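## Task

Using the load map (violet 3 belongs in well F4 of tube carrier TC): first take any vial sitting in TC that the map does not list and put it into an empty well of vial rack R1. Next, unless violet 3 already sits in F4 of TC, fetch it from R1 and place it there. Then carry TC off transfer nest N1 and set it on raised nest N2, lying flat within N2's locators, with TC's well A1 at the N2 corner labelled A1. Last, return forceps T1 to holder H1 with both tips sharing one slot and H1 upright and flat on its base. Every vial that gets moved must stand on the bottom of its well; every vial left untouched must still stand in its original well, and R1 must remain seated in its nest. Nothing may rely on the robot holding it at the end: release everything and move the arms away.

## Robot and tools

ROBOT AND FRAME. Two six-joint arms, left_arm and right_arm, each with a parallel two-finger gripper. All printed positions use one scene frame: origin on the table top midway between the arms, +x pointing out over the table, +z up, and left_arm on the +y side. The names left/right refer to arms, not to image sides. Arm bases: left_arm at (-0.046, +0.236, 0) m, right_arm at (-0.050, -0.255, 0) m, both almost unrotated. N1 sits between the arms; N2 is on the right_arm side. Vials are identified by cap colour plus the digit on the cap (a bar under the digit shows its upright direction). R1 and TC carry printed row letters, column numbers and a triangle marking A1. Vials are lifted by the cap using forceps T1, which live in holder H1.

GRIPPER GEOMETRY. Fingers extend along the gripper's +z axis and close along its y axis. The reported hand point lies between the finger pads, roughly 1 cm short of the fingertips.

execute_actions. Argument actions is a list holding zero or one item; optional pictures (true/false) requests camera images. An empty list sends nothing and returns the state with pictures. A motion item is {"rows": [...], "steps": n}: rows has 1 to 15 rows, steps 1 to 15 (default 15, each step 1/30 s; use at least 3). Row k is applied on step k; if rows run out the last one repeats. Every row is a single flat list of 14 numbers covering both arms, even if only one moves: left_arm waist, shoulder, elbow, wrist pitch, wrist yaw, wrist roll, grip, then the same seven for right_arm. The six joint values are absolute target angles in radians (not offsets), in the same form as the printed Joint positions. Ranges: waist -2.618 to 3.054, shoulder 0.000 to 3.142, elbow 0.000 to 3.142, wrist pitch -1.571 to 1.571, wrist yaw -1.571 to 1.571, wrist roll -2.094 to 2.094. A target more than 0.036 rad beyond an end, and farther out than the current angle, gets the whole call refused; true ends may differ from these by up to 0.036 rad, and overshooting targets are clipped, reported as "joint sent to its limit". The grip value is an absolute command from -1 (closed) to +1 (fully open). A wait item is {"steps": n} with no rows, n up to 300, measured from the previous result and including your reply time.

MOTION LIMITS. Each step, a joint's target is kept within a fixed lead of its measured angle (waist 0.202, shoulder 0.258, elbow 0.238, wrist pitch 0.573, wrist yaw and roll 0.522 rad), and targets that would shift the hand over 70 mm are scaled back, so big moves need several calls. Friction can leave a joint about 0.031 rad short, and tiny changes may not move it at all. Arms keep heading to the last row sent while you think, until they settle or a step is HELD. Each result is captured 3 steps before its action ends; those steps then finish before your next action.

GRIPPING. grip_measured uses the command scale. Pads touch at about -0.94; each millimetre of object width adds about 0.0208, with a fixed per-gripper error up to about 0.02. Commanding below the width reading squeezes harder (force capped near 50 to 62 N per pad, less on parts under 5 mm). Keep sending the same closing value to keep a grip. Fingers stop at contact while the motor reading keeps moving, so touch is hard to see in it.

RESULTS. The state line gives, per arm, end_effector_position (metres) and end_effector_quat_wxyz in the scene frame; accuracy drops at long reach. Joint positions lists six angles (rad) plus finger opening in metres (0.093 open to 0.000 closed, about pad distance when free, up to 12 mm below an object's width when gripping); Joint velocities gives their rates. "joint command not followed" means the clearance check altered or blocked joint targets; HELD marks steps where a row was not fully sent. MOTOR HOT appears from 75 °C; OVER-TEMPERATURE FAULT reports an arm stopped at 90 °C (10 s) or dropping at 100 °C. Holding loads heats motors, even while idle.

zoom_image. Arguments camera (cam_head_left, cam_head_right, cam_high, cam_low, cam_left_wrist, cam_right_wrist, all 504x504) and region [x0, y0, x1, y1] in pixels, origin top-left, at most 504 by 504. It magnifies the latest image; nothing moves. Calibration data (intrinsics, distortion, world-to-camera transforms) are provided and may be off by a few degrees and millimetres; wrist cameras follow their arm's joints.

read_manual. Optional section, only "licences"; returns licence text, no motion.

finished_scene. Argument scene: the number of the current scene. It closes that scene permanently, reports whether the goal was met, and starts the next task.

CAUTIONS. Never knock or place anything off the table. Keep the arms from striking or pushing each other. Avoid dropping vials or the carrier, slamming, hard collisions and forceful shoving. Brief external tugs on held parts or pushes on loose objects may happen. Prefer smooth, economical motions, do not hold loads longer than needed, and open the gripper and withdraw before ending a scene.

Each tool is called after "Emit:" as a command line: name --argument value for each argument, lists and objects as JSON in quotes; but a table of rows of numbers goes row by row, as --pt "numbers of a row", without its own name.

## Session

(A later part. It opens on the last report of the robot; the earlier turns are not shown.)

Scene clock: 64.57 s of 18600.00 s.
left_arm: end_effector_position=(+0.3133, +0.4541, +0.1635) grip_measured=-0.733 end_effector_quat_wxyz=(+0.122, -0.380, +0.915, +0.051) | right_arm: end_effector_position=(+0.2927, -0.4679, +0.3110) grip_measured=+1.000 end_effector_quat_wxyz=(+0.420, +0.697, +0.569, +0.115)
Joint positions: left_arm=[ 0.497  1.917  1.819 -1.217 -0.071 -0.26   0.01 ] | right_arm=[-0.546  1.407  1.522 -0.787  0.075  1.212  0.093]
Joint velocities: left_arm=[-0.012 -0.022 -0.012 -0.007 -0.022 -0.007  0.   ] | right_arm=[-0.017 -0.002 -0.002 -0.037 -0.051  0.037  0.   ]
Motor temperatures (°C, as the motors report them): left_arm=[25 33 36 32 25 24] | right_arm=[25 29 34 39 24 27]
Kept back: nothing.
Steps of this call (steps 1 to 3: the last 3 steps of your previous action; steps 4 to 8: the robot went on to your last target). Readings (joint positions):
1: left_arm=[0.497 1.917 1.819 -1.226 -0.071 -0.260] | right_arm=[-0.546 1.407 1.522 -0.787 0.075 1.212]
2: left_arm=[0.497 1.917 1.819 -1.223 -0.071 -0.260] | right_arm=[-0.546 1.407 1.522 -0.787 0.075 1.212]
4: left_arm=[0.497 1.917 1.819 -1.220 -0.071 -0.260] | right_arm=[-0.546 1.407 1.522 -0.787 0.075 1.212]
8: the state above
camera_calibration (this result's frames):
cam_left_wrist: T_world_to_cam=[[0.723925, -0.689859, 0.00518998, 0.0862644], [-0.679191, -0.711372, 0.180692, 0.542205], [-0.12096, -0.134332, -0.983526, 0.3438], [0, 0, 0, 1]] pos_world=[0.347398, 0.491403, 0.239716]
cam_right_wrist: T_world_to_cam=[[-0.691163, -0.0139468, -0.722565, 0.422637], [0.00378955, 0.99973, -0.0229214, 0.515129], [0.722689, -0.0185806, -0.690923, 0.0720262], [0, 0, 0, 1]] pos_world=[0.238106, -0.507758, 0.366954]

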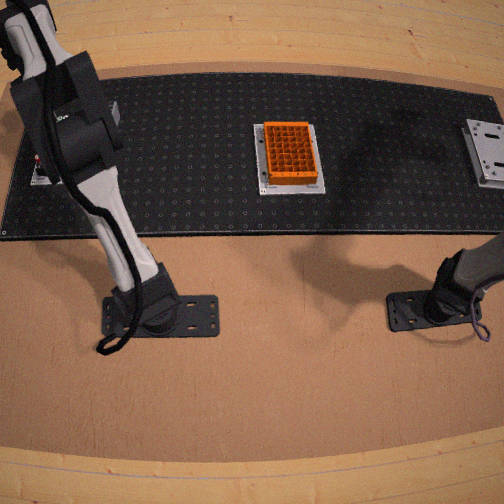

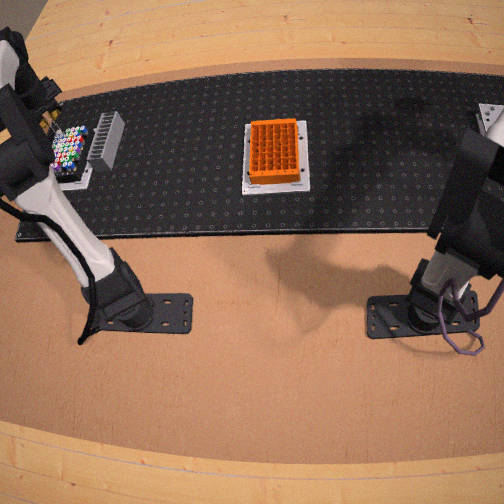

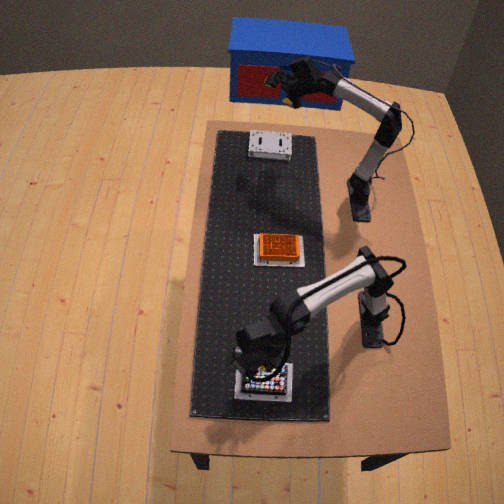

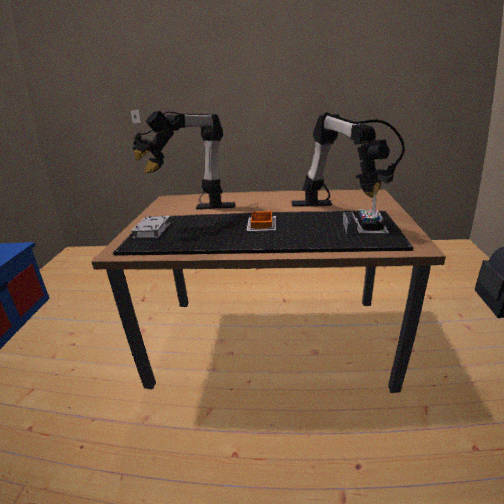

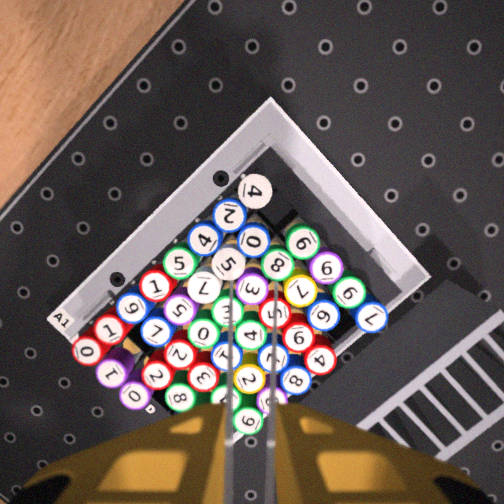

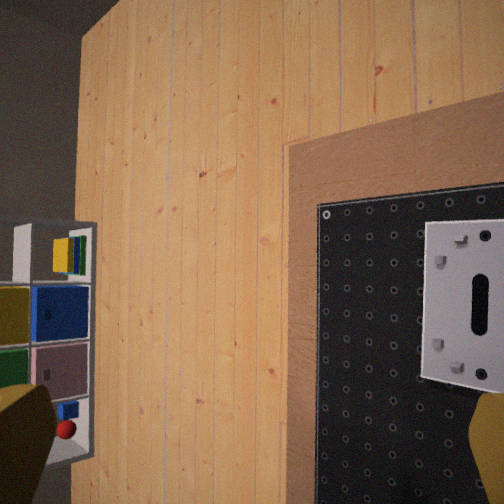

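Emit:
execute_actions --actions '[{"rows":[[0.497,1.917,1.802,-1.194,-0.075,-0.26,-0.73,-0.546,1.407,1.522,-0.787,0.075,1.212,1],[0.497,1.917,1.796,-1.19,-0.075,-0.26,-0.73,-0.546,1.407,1.522,-0.787,0.075,1.212,1],[0.497,1.917,1.79,-1.184,-0.075,-0.26,-0.73,-0.546,1.407,1.522,-0.787,0.075,1.212,1],[0.497,1.917,1.784,-1.178,-0.075,-0.26,-0.73,-0.546,1.407,1.522,-0.787,0.075,1.212,1],[0.497,1.917,1.778,-1.172,-0.075,-0.26,-0.73,-0.546,1.407,1.522,-0.787,0.075,1.212,1],[0.497,1.917,1.772,-1.166,-0.075,-0.26,-0.73,-0.546,1.407,1.522,-0.787,0.075,1.212,1],[0.497,1.917,1.766,-1.16,-0.075,-0.26,-0.73,-0.546,1.407,1.522,-0.787,0.075,1.212,1],[0.497,1.917,1.76,-1.154,-0.075,-0.26,-0.73,-0.546,1.407,1.522,-0.787,0.075,1.212,1],[0.497,1.917,1.755,-1.152,-0.075,-0.26,-0.73,-0.546,1.407,1.522,-0.787,0.075,1.212,1]],"steps":15}]'

Emit:
execute_actions --actions '[{"steps":8}]' --pictures true

Emit:
zoom_image --camera "cam_left_wrist" --region '[170, 210, 330, 370]'

Scene clock: 65.23 s of 18600.00 s.
left_arm: end_effector_position=(+0.3108, +0.4527, +0.1494) grip_measured=-0.733 end_effector_quat_wxyz=(+0.113, -0.380, +0.917, +0.050) | right_arm: end_effector_position=(+0.2927, -0.4679, +0.3110) grip_measured=+1.000 end_effector_quat_wxyz=(+0.420, +0.697, +0.569, +0.115)
Joint positions: left_arm=[ 0.497  1.917  1.768 -1.184 -0.071 -0.26   0.01 ] | right_arm=[-0.546  1.407  1.522 -0.787  0.075  1.212  0.093]
Joint velocities: left_arm=[-0.012  0.007 -0.037  0.081 -0.051  0.007 -0.   ] | right_arm=[-0.012  0.007 -0.012 -0.037 -0.022 -0.037  0.   ]
Motor temperatures (°C, as the motors report them): left_arm=[25 33 36 32 25 24] | right_arm=[25 29 34 39 24 27]
Steps of this call (steps 1 to 8: the robot went on to your last target; steps 9 to 20: the first 12 steps of this action). Readings (joint positions):
9: left_arm=[0.497 1.917 1.819 -1.216 -0.071 -0.260] | right_arm=[-0.546 1.407 1.522 -0.787 0.075 1.212]
10: left_arm=[0.497 1.917 1.818 -1.215 -0.071 -0.260] | right_arm=[-0.546 1.407 1.522 -0.787 0.075 1.212]
12: left_arm=[0.497 1.917 1.810 -1.209 -0.071 -0.260] | right_arm=[-0.546 1.407 1.522 -0.787 0.075 1.212]
16: left_arm=[0.497 1.917 1.784 -1.194 -0.071 -0.260] | right_arm=[-0.546 1.407 1.522 -0.787 0.075 1.212]
20: the state above

Scene clock: 65.50 s of 18600.00 s.
left_arm: end_effector_position=(+0.3126, +0.4537, +0.1498) grip_measured=-0.733 end_effector_quat_wxyz=(+0.117, -0.380, +0.916, +0.051) | right_arm: end_effector_position=(+0.2927, -0.4679, +0.3110) grip_measured=+1.000 end_effector_quat_wxyz=(+0.420, +0.697, +0.569, +0.115)
Joint positions: left_arm=[ 0.497  1.917  1.767 -1.175 -0.071 -0.26   0.01 ] | right_arm=[-0.546  1.407  1.522 -0.787  0.075  1.212  0.093]
Joint velocities: left_arm=[ 0.007  0.017 -0.002 -0.007  0.066 -0.007 -0.001] | right_arm=[ 0.002  0.007 -0.012  0.022 -0.051  0.037  0.   ]
Motor temperatures (°C, as the motors report them): left_arm=[25 33 36 32 25 24] | right_arm=[25 29 34 39 24 27]
Kept back: nothing.
Steps of this call (steps 1 to 3: the last 3 steps of your previous action; steps 4 to 8: the robot went on to your last target). Readings (joint positions):
1: left_arm=[0.497 1.917 1.767 -1.182 -0.071 -0.260] | right_arm=[-0.546 1.407 1.522 -0.787 0.075 1.212]
2: left_arm=[0.497 1.917 1.767 -1.181 -0.071 -0.260] | right_arm=[-0.546 1.407 1.522 -0.787 0.075 1.212]
4: left_arm=[0.497 1.917 1.767 -1.177 -0.071 -0.260] | right_arm=[-0.546 1.407 1.522 -0.787 0.075 1.212]
8: the state above
camera_calibration (this result's frames):
cam_left_wrist: T_world_to_cam=[[0.723957, -0.689841, 0.00244706, 0.0869314], [-0.677657, -0.710498, 0.18967, 0.541787], [-0.129103, -0.138971, -0.981845, 0.334637], [0, 0, 0, 1]] pos_world=[0.347414, 0.491412, 0.225589]
cam_right_wrist: T_world_to_cam=[[-0.691163, -0.0139468, -0.722565, 0.422637], [0.00378955, 0.99973, -0.0229214, 0.515129], [0.722689, -0.0185806, -0.690923, 0.0720262], [0, 0, 0, 1]] pos_world=[0.238106, -0.507758, 0.366954]

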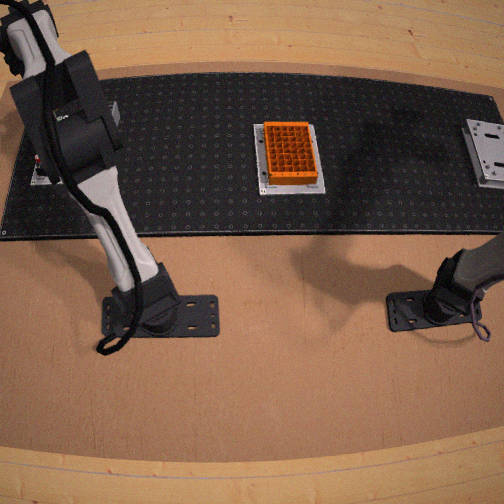

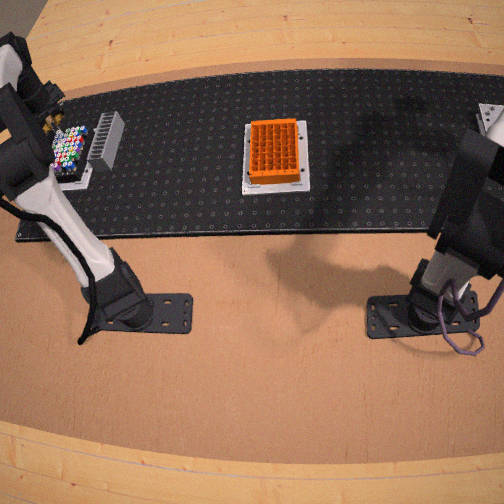

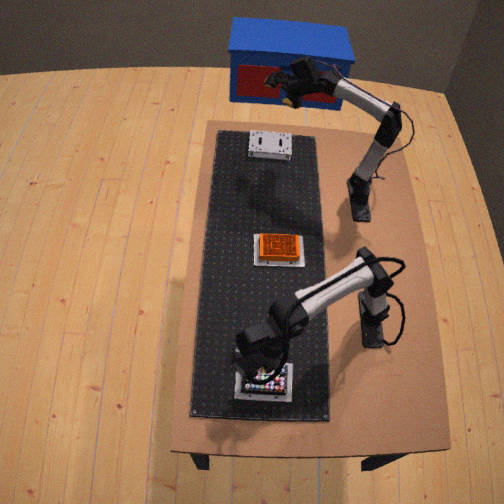

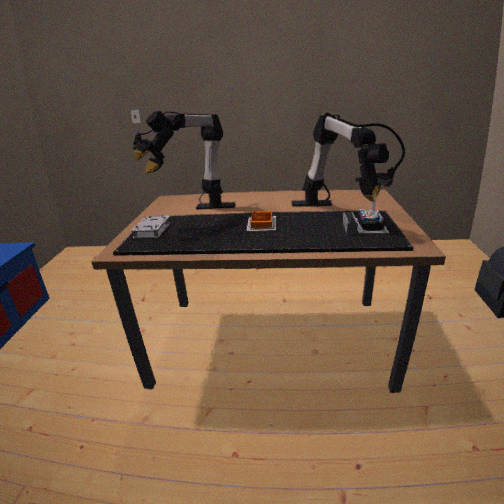

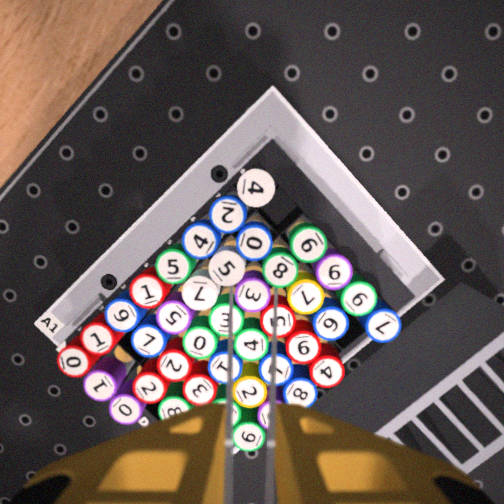

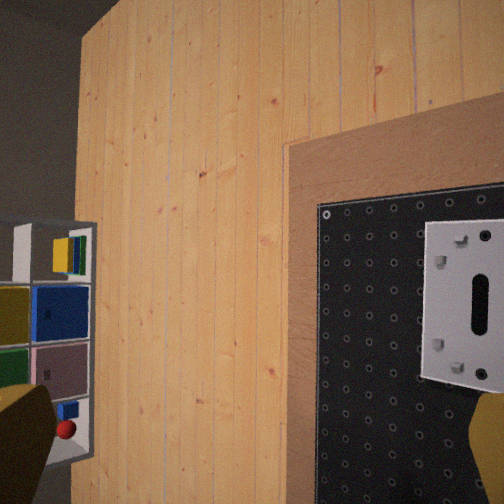

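Region (170, 210, 330, 370) of cam_left_wrist's 504x504 image, scaled by 3.150, with more detail than that image has.

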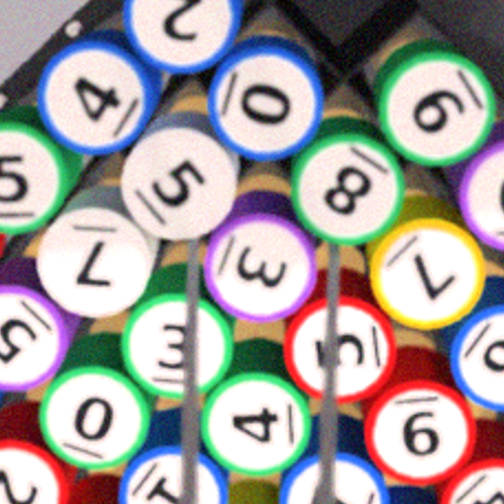

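Emit:
execute_actions --actions '[{"rows":[[0.497,1.917,1.767,-1.175,-0.075,-0.26,-0.78,-0.546,1.407,1.522,-0.787,0.075,1.212,1],[0.497,1.917,1.767,-1.175,-0.075,-0.26,-0.82,-0.546,1.407,1.522,-0.787,0.075,1.212,1],[0.497,1.917,1.767,-1.175,-0.075,-0.26,-0.86,-0.546,1.407,1.522,-0.787,0.075,1.212,1]],"steps":10}]'

Emit:
execute_actions --actions '[{"rows":[[0.497,1.925,1.8,-1.21,-0.075,-0.26,-0.86,-0.546,1.407,1.522,-0.787,0.075,1.212,1],[0.497,1.927,1.81,-1.219,-0.075,-0.26,-0.86,-0.546,1.407,1.522,-0.787,0.075,1.212,1],[0.497,1.928,1.82,-1.228,-0.075,-0.26,-0.86,-0.546,1.407,1.522,-0.787,0.075,1.212,1],[0.497,1.929,1.83,-1.237,-0.075,-0.26,-0.86,-0.546,1.407,1.522,-0.787,0.075,1.212,1],[0.497,1.93,1.84,-1.246,-0.075,-0.26,-0.86,-0.546,1.407,1.522,-0.787,0.075,1.212,1],[0.497,1.932,1.85,-1.255,-0.075,-0.26,-0.86,-0.546,1.407,1.522,-0.787,0.075,1.212,1],[0.497,1.933,1.86,-1.264,-0.075,-0.26,-0.86,-0.546,1.407,1.522,-0.787,0.075,1.212,1],[0.497,1.934,1.87,-1.273,-0.075,-0.26,-0.86,-0.546,1.407,1.522,-0.787,0.075,1.212,1],[0.497,1.936,1.88,-1.281,-0.075,-0.26,-0.86,-0.546,1.407,1.522,-0.787,0.075,1.212,1],[0.497,1.938,1.89,-1.29,-0.075,-0.26,-0.86,-0.546,1.407,1.522,-0.787,0.075,1.212,1],[0.497,1.94,1.9,-1.298,-0.075,-0.26,-0.86,-0.546,1.407,1.522,-0.787,0.075,1.212,1],[0.497,1.942,1.91,-1.307,-0.075,-0.26,-0.86,-0.546,1.407,1.522,-0.787,0.075,1.212,1],[0.497,1.944,1.92,-1.315,-0.075,-0.26,-0.86,-0.546,1.407,1.522,-0.787,0.075,1.212,1],[0.497,1.946,1.93,-1.324,-0.075,-0.26,-0.86,-0.546,1.407,1.522,-0.787,0.075,1.212,1],[0.497,1.948,1.94,-1.332,-0.075,-0.26,-0.86,-0.546,1.407,1.522,-0.787,0.075,1.212,1]],"steps":15}]'

Emit:
execute_actions --actions '[{"rows":[[0.497,1.95,1.952,-1.342,-0.075,-0.26,-0.86,-0.546,1.407,1.522,-0.787,0.075,1.212,1],[0.497,1.952,1.964,-1.352,-0.075,-0.26,-0.86,-0.546,1.407,1.522,-0.787,0.075,1.212,1],[0.497,1.954,1.976,-1.362,-0.075,-0.26,-0.86,-0.546,1.407,1.522,-0.787,0.075,1.212,1],[0.497,1.956,1.988,-1.372,-0.075,-0.26,-0.86,-0.546,1.407,1.522,-0.787,0.075,1.212,1],[0.497,1.959,2.0,-1.382,-0.075,-0.26,-0.86,-0.546,1.407,1.522,-0.787,0.075,1.212,1],[0.497,1.961,2.012,-1.392,-0.075,-0.26,-0.86,-0.546,1.407,1.522,-0.787,0.075,1.212,1],[0.497,1.964,2.024,-1.401,-0.075,-0.26,-0.86,-0.546,1.407,1.522,-0.787,0.075,1.212,1],[0.497,1.966,2.036,-1.41,-0.075,-0.26,-0.86,-0.546,1.407,1.522,-0.787,0.075,1.212,1],[0.497,1.969,2.048,-1.419,-0.075,-0.26,-0.86,-0.546,1.407,1.522,-0.787,0.075,1.212,1],[0.497,1.972,2.06,-1.428,-0.075,-0.26,-0.86,-0.546,1.407,1.522,-0.787,0.075,1.212,1],[0.497,1.975,2.073,-1.437,-0.075,-0.26,-0.86,-0.546,1.407,1.522,-0.787,0.075,1.212,1],[0.497,1.978,2.086,-1.446,-0.075,-0.26,-0.86,-0.546,1.407,1.522,-0.787,0.075,1.212,1],[0.497,1.981,2.099,-1.455,-0.075,-0.26,-0.86,-0.546,1.407,1.522,-0.787,0.075,1.212,1],[0.497,1.983,2.112,-1.46,-0.075,-0.26,-0.86,-0.546,1.407,1.522,-0.787,0.075,1.212,1],[0.497,1.985,2.125,-1.46,-0.075,-0.26,-0.86,-0.546,1.407,1.522,-0.787,0.075,1.212,1]],"steps":15}]' --pictures true

Scene clock: 66.60 s of 18600.00 s.
left_arm: end_effector_position=(+0.3129, +0.4538, +0.1499) grip_measured=-0.850 end_effector_quat_wxyz=(+0.118, -0.380, +0.916, +0.051) | right_arm: end_effector_position=(+0.2927, -0.4679, +0.3110) grip_measured=+1.000 end_effector_quat_wxyz=(+0.420, +0.697, +0.569, +0.115)
Joint positions: left_arm=[ 0.497  1.917  1.767 -1.173 -0.071 -0.26   0.004] | right_arm=[-0.546  1.407  1.522 -0.787  0.075  1.212  0.093]
Joint velocities: left_arm=[ 0.002 -0.002 -0.022  0.022 -0.022 -0.037 -0.   ] | right_arm=[ 0.002  0.012  0.002 -0.007 -0.022  0.007  0.   ]
Motor temperatures (°C, as the motors report them): left_arm=[25 34 36 31 25 24] | right_arm=[25 29 34 39 24 27]
Steps of this call (steps 1 to 26: the robot went on to your last target; steps 27 to 33: the first 7 steps of this action). Readings (joint positions):
27: left_arm=[0.497 1.917 1.767 -1.173 -0.071 -0.260] | right_arm=[-0.546 1.407 1.522 -0.787 0.075 1.212]
28: left_arm=[0.497 1.917 1.767 -1.173 -0.071 -0.260] | right_arm=[-0.546 1.407 1.522 -0.787 0.075 1.212]
30: left_arm=[0.497 1.917 1.767 -1.173 -0.071 -0.260] | right_arm=[-0.546 1.407 1.522 -0.787 0.075 1.212]
33: the state above

Scene clock: 67.10 s of 18600.00 s.
left_arm: end_effector_position=(+0.3126, +0.4537, +0.1763) grip_measured=-0.850 end_effector_quat_wxyz=(+0.124, -0.380, +0.915, +0.052) | right_arm: end_effector_position=(+0.2927, -0.4679, +0.3110) grip_measured=+1.000 end_effector_quat_wxyz=(+0.420, +0.697, +0.569, +0.115)
Joint positions: left_arm=[ 0.497  1.918  1.87  -1.262 -0.071 -0.26   0.004] | right_arm=[-0.546  1.407  1.522 -0.787  0.075  1.212  0.093]
Joint velocities: left_arm=[ 0.002  0.046  0.286 -0.271 -0.022 -0.051  0.   ] | right_arm=[-0.007 -0.002  0.002 -0.022 -0.066  0.051  0.   ]
Motor temperatures (°C, as the motors report them): left_arm=[25 34 36 31 25 24] | right_arm=[25 29 34 39 24 27]
Steps of this call (steps 1 to 3: the last 3 steps of your previous action; steps 4 to 15: the first 12 steps of this action). Readings (joint positions):
4: left_arm=[0.497 1.917 1.769 -1.176 -0.071 -0.260] | right_arm=[-0.546 1.407 1.522 -0.787 0.075 1.212]
5: left_arm=[0.497 1.917 1.773 -1.182 -0.071 -0.260] | right_arm=[-0.546 1.407 1.522 -0.787 0.075 1.212]
7: left_arm=[0.497 1.917 1.789 -1.195 -0.071 -0.260] | right_arm=[-0.546 1.407 1.522 -0.787 0.075 1.212]
11: left_arm=[0.497 1.917 1.831 -1.227 -0.071 -0.260] | right_arm=[-0.546 1.407 1.522 -0.787 0.075 1.212]
15: the state above

Scene clock: 67.60 s of 18600.00 s.
left_arm: end_effector_position=(+0.3139, +0.4544, +0.2048) grip_measured=-0.850 end_effector_quat_wxyz=(+0.125, -0.380, +0.915, +0.052) | right_arm: end_effector_position=(+0.2927, -0.4679, +0.3110) grip_measured=+1.000 end_effector_quat_wxyz=(+0.420, +0.697, +0.569, +0.115)
Joint positions: left_arm=[ 0.497  1.958  2.043 -1.394 -0.071 -0.26   0.004] | right_arm=[-0.546  1.407  1.522 -0.787  0.075  1.212  0.093]
Joint velocities: left_arm=[ 0.007  0.071  0.369 -0.242 -0.022 -0.022 -0.001] | right_arm=[ 0.007 -0.007 -0.002 -0.022 -0.066 -0.022  0.   ]
Motor temperatures (°C, as the motors report them): left_arm=[25 34 36 31 25 24] | right_arm=[25 29 34 39 24 27]
Steps of this call (steps 1 to 3: the last 3 steps of your previous action; steps 4 to 15: the first 12 steps of this action). Readings (joint positions):
4: left_arm=[0.497 1.928 1.913 -1.294 -0.071 -0.260] | right_arm=[-0.546 1.407 1.522 -0.787 0.075 1.212]
5: left_arm=[0.497 1.931 1.924 -1.303 -0.071 -0.260] | right_arm=[-0.546 1.407 1.522 -0.787 0.075 1.212]
7: left_arm=[0.497 1.939 1.946 -1.321 -0.071 -0.260] | right_arm=[-0.546 1.407 1.522 -0.787 0.075 1.212]
11: left_arm=[0.497 1.949 1.993 -1.358 -0.071 -0.260] | right_arm=[-0.546 1.407 1.522 -0.787 0.075 1.212]
15: the state above
camera_calibration (this result's frames):
cam_left_wrist: T_world_to_cam=[[0.723895, -0.689876, 0.00683553, 0.0855191], [-0.680076, -0.711876, 0.175297, 0.537053], [-0.116067, -0.131545, -0.984492, 0.381905], [0, 0, 0, 1]] pos_world=[0.347657, 0.491551, 0.281254]
cam_right_wrist: T_world_to_cam=[[-0.691163, -0.0139468, -0.722565, 0.422637], [0.00378955, 0.99973, -0.0229214, 0.515129], [0.722689, -0.0185806, -0.690923, 0.0720262], [0, 0, 0, 1]] pos_world=[0.238106, -0.507758, 0.366954]

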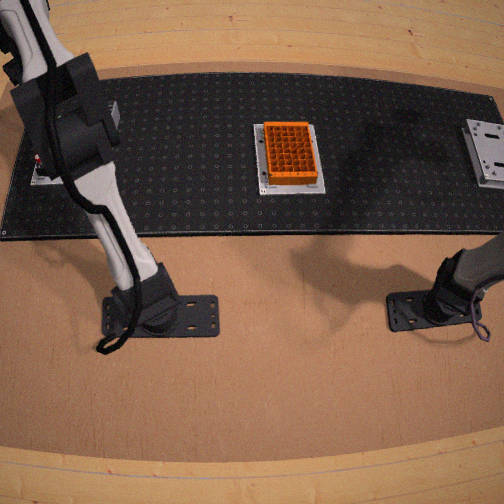

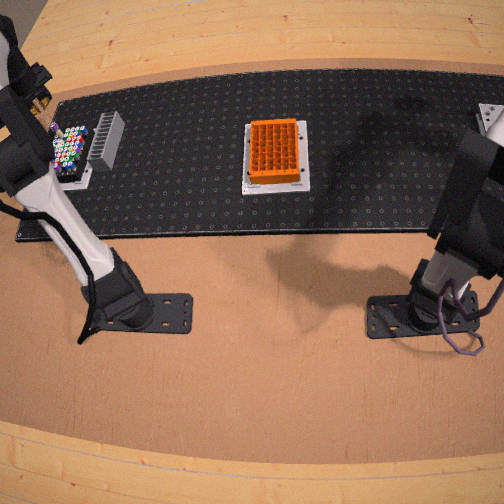

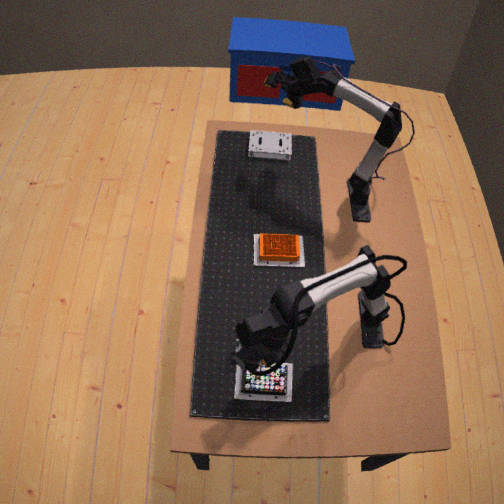

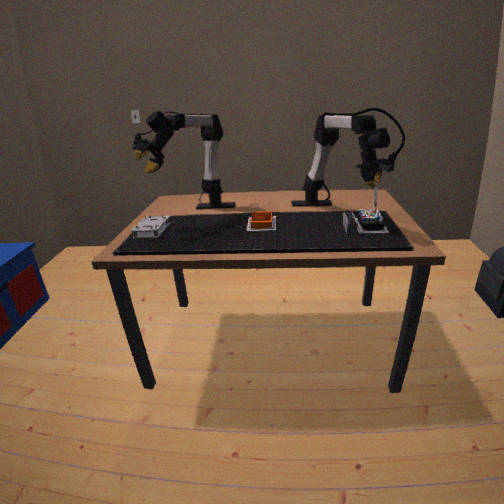

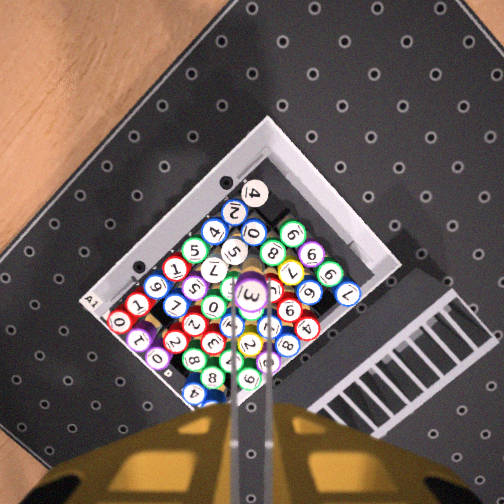

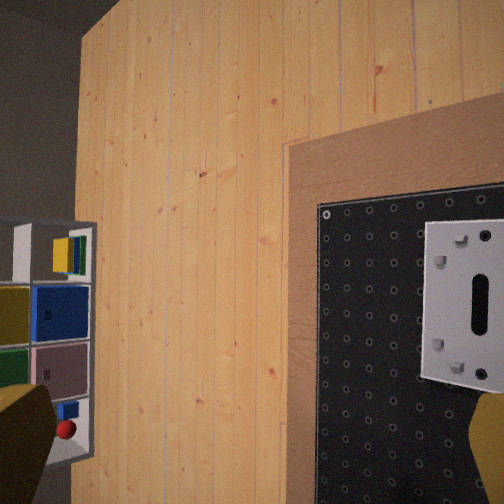

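Emit:
execute_actions --actions '[{"rows":[[0.48,1.985,2.125,-1.46,-0.075,-0.26,-0.86,-0.546,1.407,1.522,-0.787,0.075,1.212,1],[0.46,1.985,2.125,-1.46,-0.075,-0.26,-0.86,-0.546,1.407,1.522,-0.787,0.075,1.212,1],[0.435,1.985,2.125,-1.46,-0.075,-0.26,-0.86,-0.546,1.407,1.522,-0.787,0.075,1.212,1],[0.4,1.985,2.125,-1.46,-0.075,-0.26,-0.86,-0.546,1.407,1.522,-0.787,0.075,1.212,1],[0.36,1.985,2.125,-1.46,-0.075,-0.26,-0.86,-0.546,1.407,1.522,-0.787,0.075,1.212,1],[0.32,1.985,2.125,-1.46,-0.075,-0.26,-0.86,-0.546,1.407,1.522,-0.787,0.075,1.212,1],[0.28,1.985,2.125,-1.46,-0.075,-0.26,-0.86,-0.546,1.407,1.522,-0.787,0.075,1.212,1],[0.24,1.985,2.125,-1.46,-0.075,-0.26,-0.86,-0.546,1.407,1.522,-0.787,0.075,1.212,1],[0.2,1.98,2.11,-1.45,-0.075,-0.26,-0.86,-0.546,1.407,1.522,-0.787,0.075,1.212,1],[0.16,1.972,2.095,-1.44,-0.075,-0.26,-0.86,-0.546,1.407,1.522,-0.787,0.075,1.212,1],[0.12,1.964,2.08,-1.432,-0.075,-0.26,-0.86,-0.546,1.407,1.522,-0.787,0.075,1.212,1],[0.08,1.956,2.065,-1.424,-0.075,-0.26,-0.86,-0.546,1.407,1.522,-0.787,0.075,1.212,1],[0.04,1.948,2.05,-1.416,-0.075,-0.26,-0.86,-0.546,1.407,1.522,-0.787,0.075,1.212,1],[0.0,1.94,2.035,-1.408,-0.075,-0.26,-0.86,-0.546,1.407,1.522,-0.787,0.075,1.212,1],[-0.04,1.932,2.02,-1.4,-0.075,-0.26,-0.86,-0.546,1.407,1.522,-0.787,0.075,1.212,1]],"steps":15}]'

Emit:
execute_actions --actions '[{"rows":[[-0.08,1.924,2.005,-1.392,-0.075,-0.26,-0.86,-0.546,1.407,1.522,-0.787,0.075,1.212,1],[-0.12,1.916,1.99,-1.384,-0.075,-0.26,-0.86,-0.546,1.407,1.522,-0.787,0.075,1.212,1],[-0.16,1.908,1.975,-1.376,-0.075,-0.26,-0.86,-0.546,1.407,1.522,-0.787,0.075,1.212,1],[-0.2,1.9,1.96,-1.368,-0.075,-0.26,-0.86,-0.546,1.407,1.522,-0.787,0.075,1.212,1],[-0.24,1.892,1.945,-1.36,-0.075,-0.26,-0.86,-0.546,1.407,1.522,-0.787,0.075,1.212,1],[-0.28,1.884,1.93,-1.352,-0.075,-0.26,-0.86,-0.546,1.407,1.522,-0.787,0.075,1.212,1],[-0.32,1.876,1.915,-1.344,-0.075,-0.26,-0.86,-0.546,1.407,1.522,-0.787,0.075,1.212,1],[-0.36,1.868,1.9,-1.336,-0.075,-0.26,-0.86,-0.546,1.407,1.522,-0.787,0.075,1.212,1],[-0.4,1.86,1.885,-1.328,-0.075,-0.26,-0.86,-0.546,1.407,1.522,-0.787,0.075,1.212,1],[-0.44,1.852,1.87,-1.32,-0.075,-0.26,-0.86,-0.546,1.407,1.522,-0.787,0.075,1.212,1],[-0.48,1.844,1.855,-1.312,-0.075,-0.26,-0.86,-0.546,1.407,1.522,-0.787,0.075,1.212,1],[-0.52,1.836,1.84,-1.304,-0.075,-0.26,-0.86,-0.546,1.407,1.522,-0.787,0.075,1.212,1],[-0.56,1.828,1.83,-1.297,-0.075,-0.26,-0.86,-0.546,1.407,1.522,-0.787,0.075,1.212,1],[-0.6,1.82,1.821,-1.292,-0.075,-0.26,-0.86,-0.546,1.407,1.522,-0.787,0.075,1.212,1],[-0.64,1.816,1.821,-1.292,-0.075,-0.26,-0.86,-0.546,1.407,1.522,-0.787,0.075,1.212,1]],"steps":15}]'

Emit:
execute_actions --actions '[{"rows":[[-0.68,1.816,1.821,-1.292,-0.075,-0.26,-0.86,-0.546,1.407,1.522,-0.787,0.075,1.212,1],[-0.715,1.816,1.821,-1.292,-0.075,-0.26,-0.86,-0.546,1.407,1.522,-0.787,0.075,1.212,1],[-0.745,1.816,1.821,-1.292,-0.075,-0.26,-0.86,-0.546,1.407,1.522,-0.787,0.075,1.212,1],[-0.77,1.816,1.821,-1.292,-0.075,-0.26,-0.86,-0.546,1.407,1.522,-0.787,0.075,1.212,1],[-0.79,1.816,1.821,-1.292,-0.075,-0.26,-0.86,-0.546,1.407,1.522,-0.787,0.075,1.212,1],[-0.805,1.816,1.821,-1.292,-0.075,-0.26,-0.86,-0.546,1.407,1.522,-0.787,0.075,1.212,1],[-0.815,1.816,1.821,-1.292,-0.075,-0.26,-0.86,-0.546,1.407,1.522,-0.787,0.075,1.212,1],[-0.821,1.816,1.821,-1.292,-0.075,-0.26,-0.86,-0.546,1.407,1.522,-0.787,0.075,1.212,1]],"steps":15}]' --pictures true

Scene clock: 68.87 s of 18600.00 s.
left_arm: end_effector_position=(+0.3640, +0.3228, +0.2146) grip_measured=-0.850 end_effector_quat_wxyz=(+0.131, -0.220, +0.966, +0.034) | right_arm: end_effector_position=(+0.2927, -0.4679, +0.3110) grip_measured=+1.000 end_effector_quat_wxyz=(+0.420, +0.697, +0.569, +0.115)
Joint positions: left_arm=[ 0.157  1.968  2.098 -1.442 -0.08  -0.26   0.004] | right_arm=[-0.546  1.407  1.522 -0.787  0.075  1.212  0.093]
Joint velocities: left_arm=[-1.253 -0.007 -0.198  0.081  0.037  0.022 -0.   ] | right_arm=[-0.012  0.007  0.012  0.037  0.007  0.066  0.   ]
Motor temperatures (°C, as the motors report them): left_arm=[25 34 36 31 25 24] | right_arm=[25 29 35 39 24 27]
Steps of this call (steps 1 to 3: the last 3 steps of your previous action; steps 4 to 26: the robot went on to your last target; steps 27 to 38: the first 12 steps of this action). Readings (joint positions):
27: left_arm=[0.497 1.968 2.105 -1.447 -0.071 -0.260] | right_arm=[-0.546 1.407 1.522 -0.787 0.075 1.212]
28: left_arm=[0.495 1.968 2.105 -1.447 -0.071 -0.260] | right_arm=[-0.546 1.407 1.522 -0.787 0.075 1.212]
30: left_arm=[0.476 1.968 2.105 -1.447 -0.075 -0.260] | right_arm=[-0.546 1.407 1.522 -0.787 0.075 1.212]
34: left_arm=[0.345 1.968 2.105 -1.447 -0.082 -0.260] | right_arm=[-0.546 1.407 1.522 -0.787 0.075 1.212]
38: the state above

Scene clock: 69.37 s of 18600.00 s.
left_arm: end_effector_position=(+0.3226, +0.0832, +0.1887) grip_measured=-0.850 end_effector_quat_wxyz=(+0.117, +0.077, +0.990, -0.002) | right_arm: end_effector_position=(+0.2927, -0.4679, +0.3110) grip_measured=+1.000 end_effector_quat_wxyz=(+0.420, +0.697, +0.569, +0.115)
Joint positions: left_arm=[-0.444  1.881  1.88  -1.348 -0.075 -0.26   0.004] | right_arm=[-0.546  1.407  1.522 -0.787  0.075  1.212  0.093]
Joint velocities: left_arm=[-1.126 -0.271 -0.418  0.271  0.007 -0.007 -0.001] | right_arm=[ 0.012 -0.007  0.002 -0.007  0.007  0.022  0.   ]
Motor temperatures (°C, as the motors report them): left_arm=[25 34 36 31 25 24] | right_arm=[25 29 35 39 24 27]
Steps of this call (steps 1 to 3: the last 3 steps of your previous action; steps 4 to 15: the first 12 steps of this action). Readings (joint positions):
4: left_arm=[-0.007 1.967 2.046 -1.422 -0.077 -0.260] | right_arm=[-0.546 1.407 1.522 -0.787 0.075 1.212]
5: left_arm=[-0.045 1.965 2.029 -1.416 -0.077 -0.260] | right_arm=[-0.546 1.407 1.522 -0.787 0.075 1.212]
7: left_arm=[-0.122 1.957 1.994 -1.406 -0.076 -0.260] | right_arm=[-0.546 1.407 1.522 -0.787 0.075 1.212]
11: left_arm=[-0.281 1.922 1.935 -1.379 -0.076 -0.260] | right_arm=[-0.546 1.407 1.522 -0.787 0.075 1.212]
15: the state above

Scene clock: 69.87 s of 18600.00 s.
left_arm: end_effector_position=(+0.2378, -0.0416, +0.1907) grip_measured=-0.850 end_effector_quat_wxyz=(+0.125, +0.262, +0.956, -0.033) | right_arm: end_effector_position=(+0.2927, -0.4679, +0.3110) grip_measured=+1.000 end_effector_quat_wxyz=(+0.420, +0.697, +0.569, +0.115)
Joint positions: left_arm=[-0.824  1.845  1.836 -1.312 -0.071 -0.26   0.004] | right_arm=[-0.546  1.407  1.522 -0.787  0.075  1.212  0.093]
Joint velocities: left_arm=[ 0.007 -0.007  0.007 -0.051 -0.081 -0.051  0.   ] | right_arm=[-0.002  0.007 -0.002  0.022 -0.051 -0.051  0.   ]
Motor temperatures (°C, as the motors report them): left_arm=[25 34 36 31 25 24] | right_arm=[25 29 35 39 24 27]
Steps of this call (steps 1 to 3: the last 3 steps of your previous action; steps 4 to 15: the first 12 steps of this action). Readings (joint positions):
4: left_arm=[-0.603 1.853 1.839 -1.326 -0.075 -0.260] | right_arm=[-0.546 1.407 1.522 -0.787 0.075 1.212]
5: left_arm=[-0.642 1.850 1.836 -1.324 -0.074 -0.260] | right_arm=[-0.546 1.407 1.522 -0.787 0.075 1.212]
7: left_arm=[-0.715 1.848 1.836 -1.318 -0.074 -0.260] | right_arm=[-0.546 1.407 1.522 -0.787 0.075 1.212]
11: left_arm=[-0.810 1.846 1.836 -1.312 -0.071 -0.260] | right_arm=[-0.546 1.407 1.522 -0.787 0.075 1.212]
15: the state above
camera_calibration (this result's frames):
cam_left_wrist: T_world_to_cam=[[-0.489512, -0.871991, 0.00321511, 0.0801351], [-0.856292, 0.481389, 0.187158, 0.223923], [-0.164747, 0.0888627, -0.982325, 0.31434], [0, 0, 0, 1]] pos_world=[0.282757, -0.0658502, 0.266617]
cam_right_wrist: T_world_to_cam=[[-0.691163, -0.0139468, -0.722565, 0.422637], [0.00378955, 0.99973, -0.0229214, 0.515129], [0.722689, -0.0185806, -0.690923, 0.0720262], [0, 0, 0, 1]] pos_world=[0.238106, -0.507758, 0.366954]

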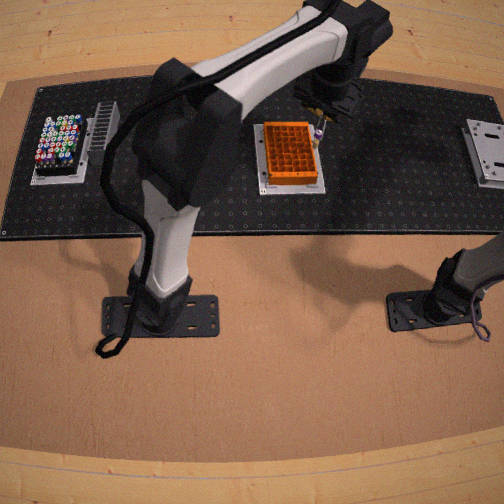

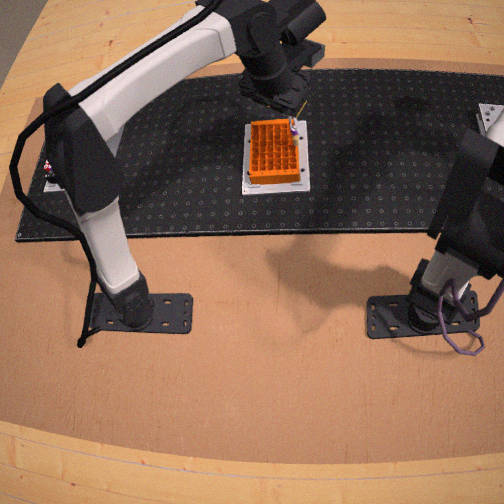

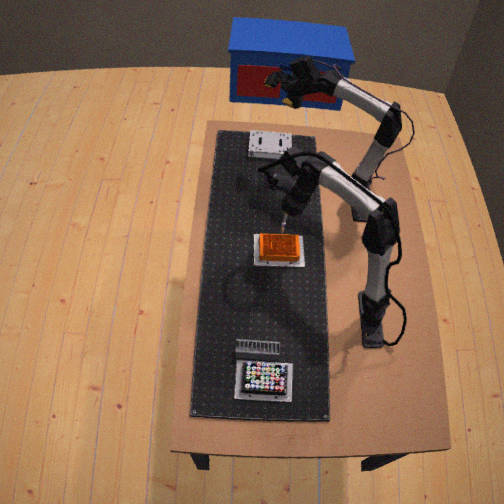

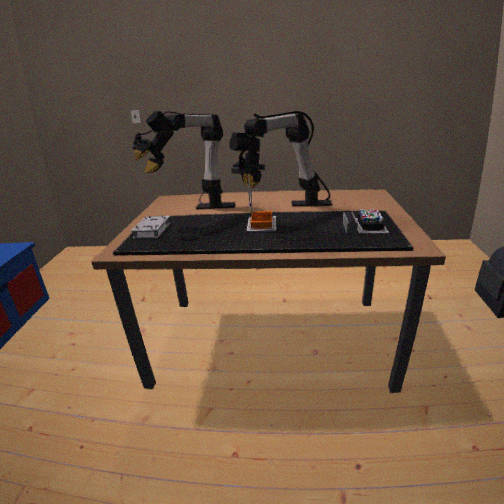

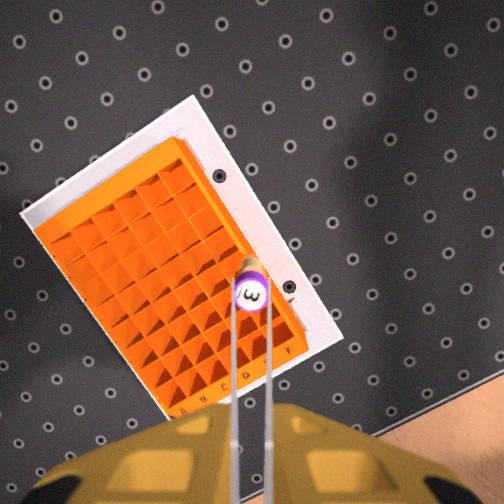

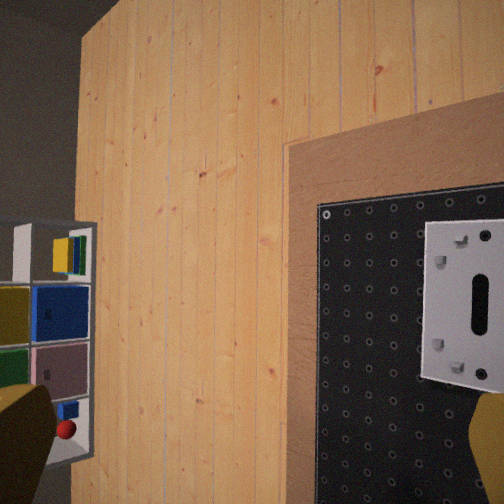

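Emit:
zoom_image --camera "cam_left_wrist" --region '[130, 130, 370, 370]'

Region (130, 130, 370, 370) of cam_left_wrist's 504x504 image, scaled by 2.100, with more detail than that image has.

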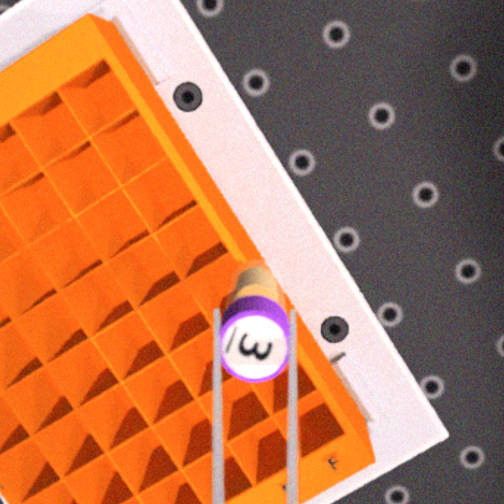

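Emit:
execute_actions --actions '[{"rows":[[-0.798,1.81,1.82,-1.285,-0.075,-0.26,-0.86,-0.546,1.407,1.522,-0.787,0.075,1.212,1],[-0.795,1.806,1.812,-1.279,-0.075,-0.26,-0.86,-0.546,1.407,1.522,-0.787,0.075,1.212,1],[-0.793,1.802,1.804,-1.273,-0.075,-0.26,-0.86,-0.546,1.407,1.522,-0.787,0.075,1.212,1],[-0.793,1.799,1.796,-1.267,-0.075,-0.26,-0.86,-0.546,1.407,1.522,-0.787,0.075,1.212,1],[-0.793,1.796,1.788,-1.261,-0.075,-0.26,-0.86,-0.546,1.407,1.522,-0.787,0.075,1.212,1],[-0.793,1.796,1.78,-1.255,-0.075,-0.26,-0.86,-0.546,1.407,1.522,-0.787,0.075,1.212,1],[-0.793,1.796,1.772,-1.249,-0.075,-0.26,-0.86,-0.546,1.407,1.522,-0.787,0.075,1.212,1],[-0.793,1.796,1.764,-1.245,-0.075,-0.26,-0.86,-0.546,1.407,1.522,-0.787,0.075,1.212,1],[-0.793,1.796,1.755,-1.245,-0.075,-0.26,-0.86,-0.546,1.407,1.522,-0.787,0.075,1.212,1]],"steps":15}]'

Emit:
execute_actions --actions '[{"steps":10}]' --pictures true

Emit:
zoom_image --camera "cam_left_wrist" --region '[130, 130, 370, 370]'

Scene clock: 70.67 s of 18600.00 s.
left_arm: end_effector_position=(+0.2398, -0.0319, +0.1822) grip_measured=-0.850 end_effector_quat_wxyz=(+0.123, +0.252, +0.959, -0.030) | right_arm: end_effector_position=(+0.2927, -0.4679, +0.3110) grip_measured=+1.000 end_effector_quat_wxyz=(+0.420, +0.697, +0.569, +0.115)
Joint positions: left_arm=[-0.803  1.82   1.769 -1.275 -0.071 -0.26   0.004] | right_arm=[-0.546  1.407  1.522 -0.787  0.075  1.212  0.093]
Joint velocities: left_arm=[-0.017  0.002 -0.09   0.037  0.022  0.007  0.   ] | right_arm=[ 0.007 -0.002  0.002  0.007  0.022 -0.066  0.   ]
Motor temperatures (°C, as the motors report them): left_arm=[25 35 36 31 25 24] | right_arm=[25 29 35 39 24 27]
Steps of this call (steps 1 to 3: the last 3 steps of your previous action; steps 4 to 12: the robot went on to your last target; steps 13 to 24: the first 12 steps of this action). Readings (joint positions):
13: left_arm=[-0.822 1.845 1.836 -1.312 -0.071 -0.260] | right_arm=[-0.546 1.407 1.522 -0.787 0.075 1.212]
14: left_arm=[-0.820 1.844 1.834 -1.309 -0.071 -0.260] | right_arm=[-0.546 1.407 1.522 -0.787 0.075 1.212]
16: left_arm=[-0.812 1.836 1.822 -1.301 -0.071 -0.260] | right_arm=[-0.546 1.407 1.522 -0.787 0.075 1.212]
20: left_arm=[-0.803 1.822 1.793 -1.285 -0.071 -0.260] | right_arm=[-0.546 1.407 1.522 -0.787 0.075 1.212]
24: the state above

Scene clock: 71.00 s of 18600.00 s.
left_arm: end_effector_position=(+0.2408, -0.0329, +0.1819) grip_measured=-0.850 end_effector_quat_wxyz=(+0.126, +0.252, +0.959, -0.032) | right_arm: end_effector_position=(+0.2927, -0.4679, +0.3110) grip_measured=+1.000 end_effector_quat_wxyz=(+0.420, +0.697, +0.569, +0.115)
Joint positions: left_arm=[-0.803  1.82   1.767 -1.268 -0.071 -0.26   0.004] | right_arm=[-0.546  1.407  1.522 -0.787  0.075  1.212  0.093]
Joint velocities: left_arm=[ 0.017  0.002 -0.007  0.051  0.022 -0.007  0.   ] | right_arm=[ 0.007  0.017 -0.002 -0.037  0.037  0.022  0.   ]
Motor temperatures (°C, as the motors report them): left_arm=[25 35 36 31 25 24] | right_arm=[25 29 35 39 24 27]
Kept back: nothing.
Steps of this call (steps 1 to 3: the last 3 steps of your previous action; steps 4 to 10: the robot went on to your last target). Readings (joint positions):
1: left_arm=[-0.803 1.820 1.767 -1.275 -0.071 -0.260] | right_arm=[-0.546 1.407 1.522 -0.787 0.075 1.212]
2: left_arm=[-0.803 1.820 1.767 -1.274 -0.071 -0.260] | right_arm=[-0.546 1.407 1.522 -0.787 0.075 1.212]
4: left_arm=[-0.803 1.820 1.767 -1.272 -0.071 -0.260] | right_arm=[-0.546 1.407 1.522 -0.787 0.075 1.212]
8: left_arm=[-0.803 1.820 1.767 -1.268 -0.071 -0.260] | right_arm=[-0.546 1.407 1.522 -0.787 0.075 1.212]
10: the state above
camera_calibration (this result's frames):
cam_left_wrist: T_world_to_cam=[[-0.471114, -0.882065, 0.00365399, 0.0844325], [-0.866405, 0.463519, 0.185721, 0.226011], [-0.165512, 0.0843301, -0.982596, 0.305492], [0, 0, 0, 1]] pos_world=[0.286157, -0.0560475, 0.257891]
cam_right_wrist: T_world_to_cam=[[-0.691163, -0.0139468, -0.722565, 0.422637], [0.00378955, 0.99973, -0.0229214, 0.515129], [0.722689, -0.0185806, -0.690923, 0.0720262], [0, 0, 0, 1]] pos_world=[0.238106, -0.507758, 0.366954]

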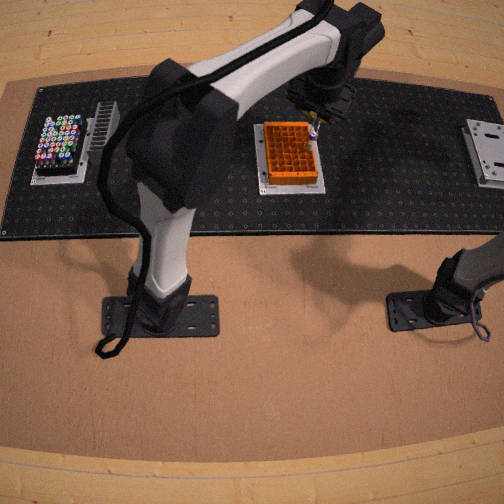

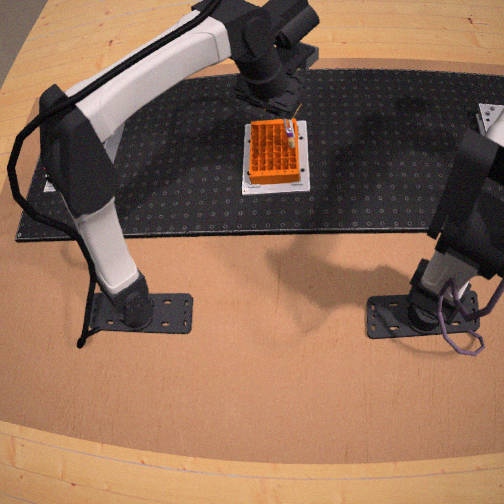

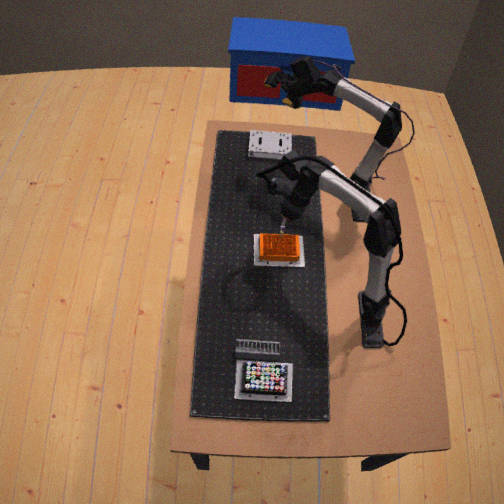

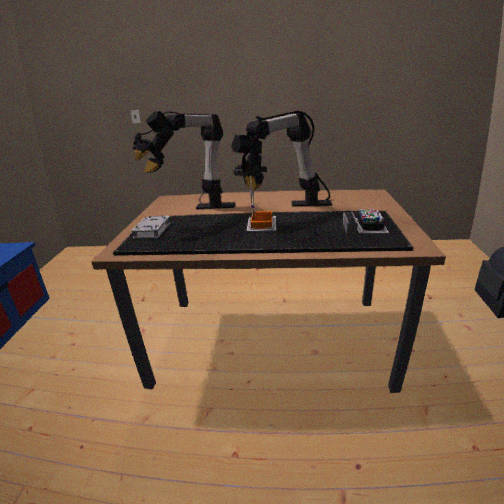

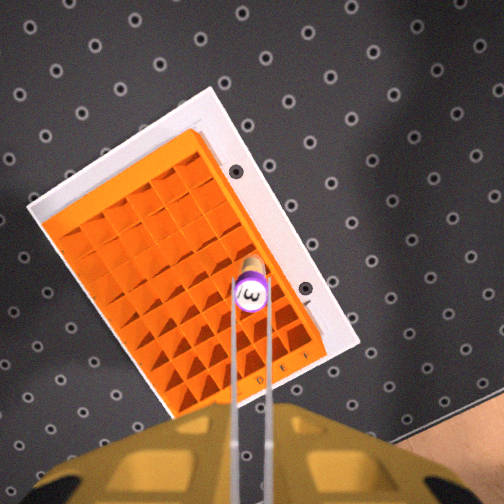

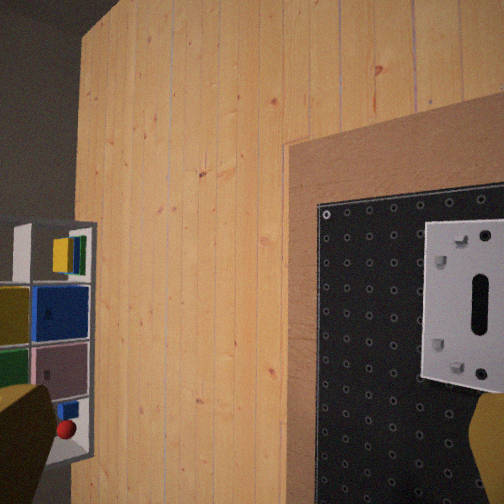

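Region (130, 130, 370, 370) of cam_left_wrist's 504x504 image, scaled by 2.100, with more detail than that image has.

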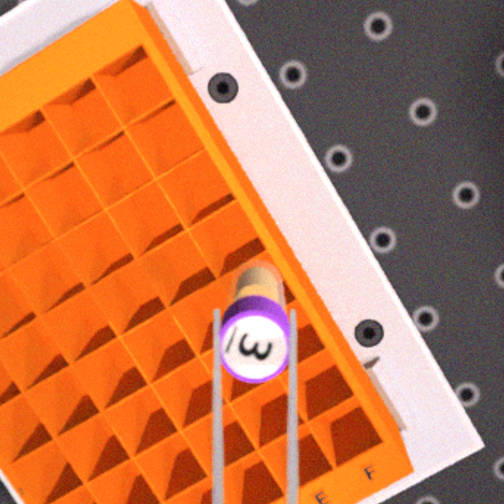

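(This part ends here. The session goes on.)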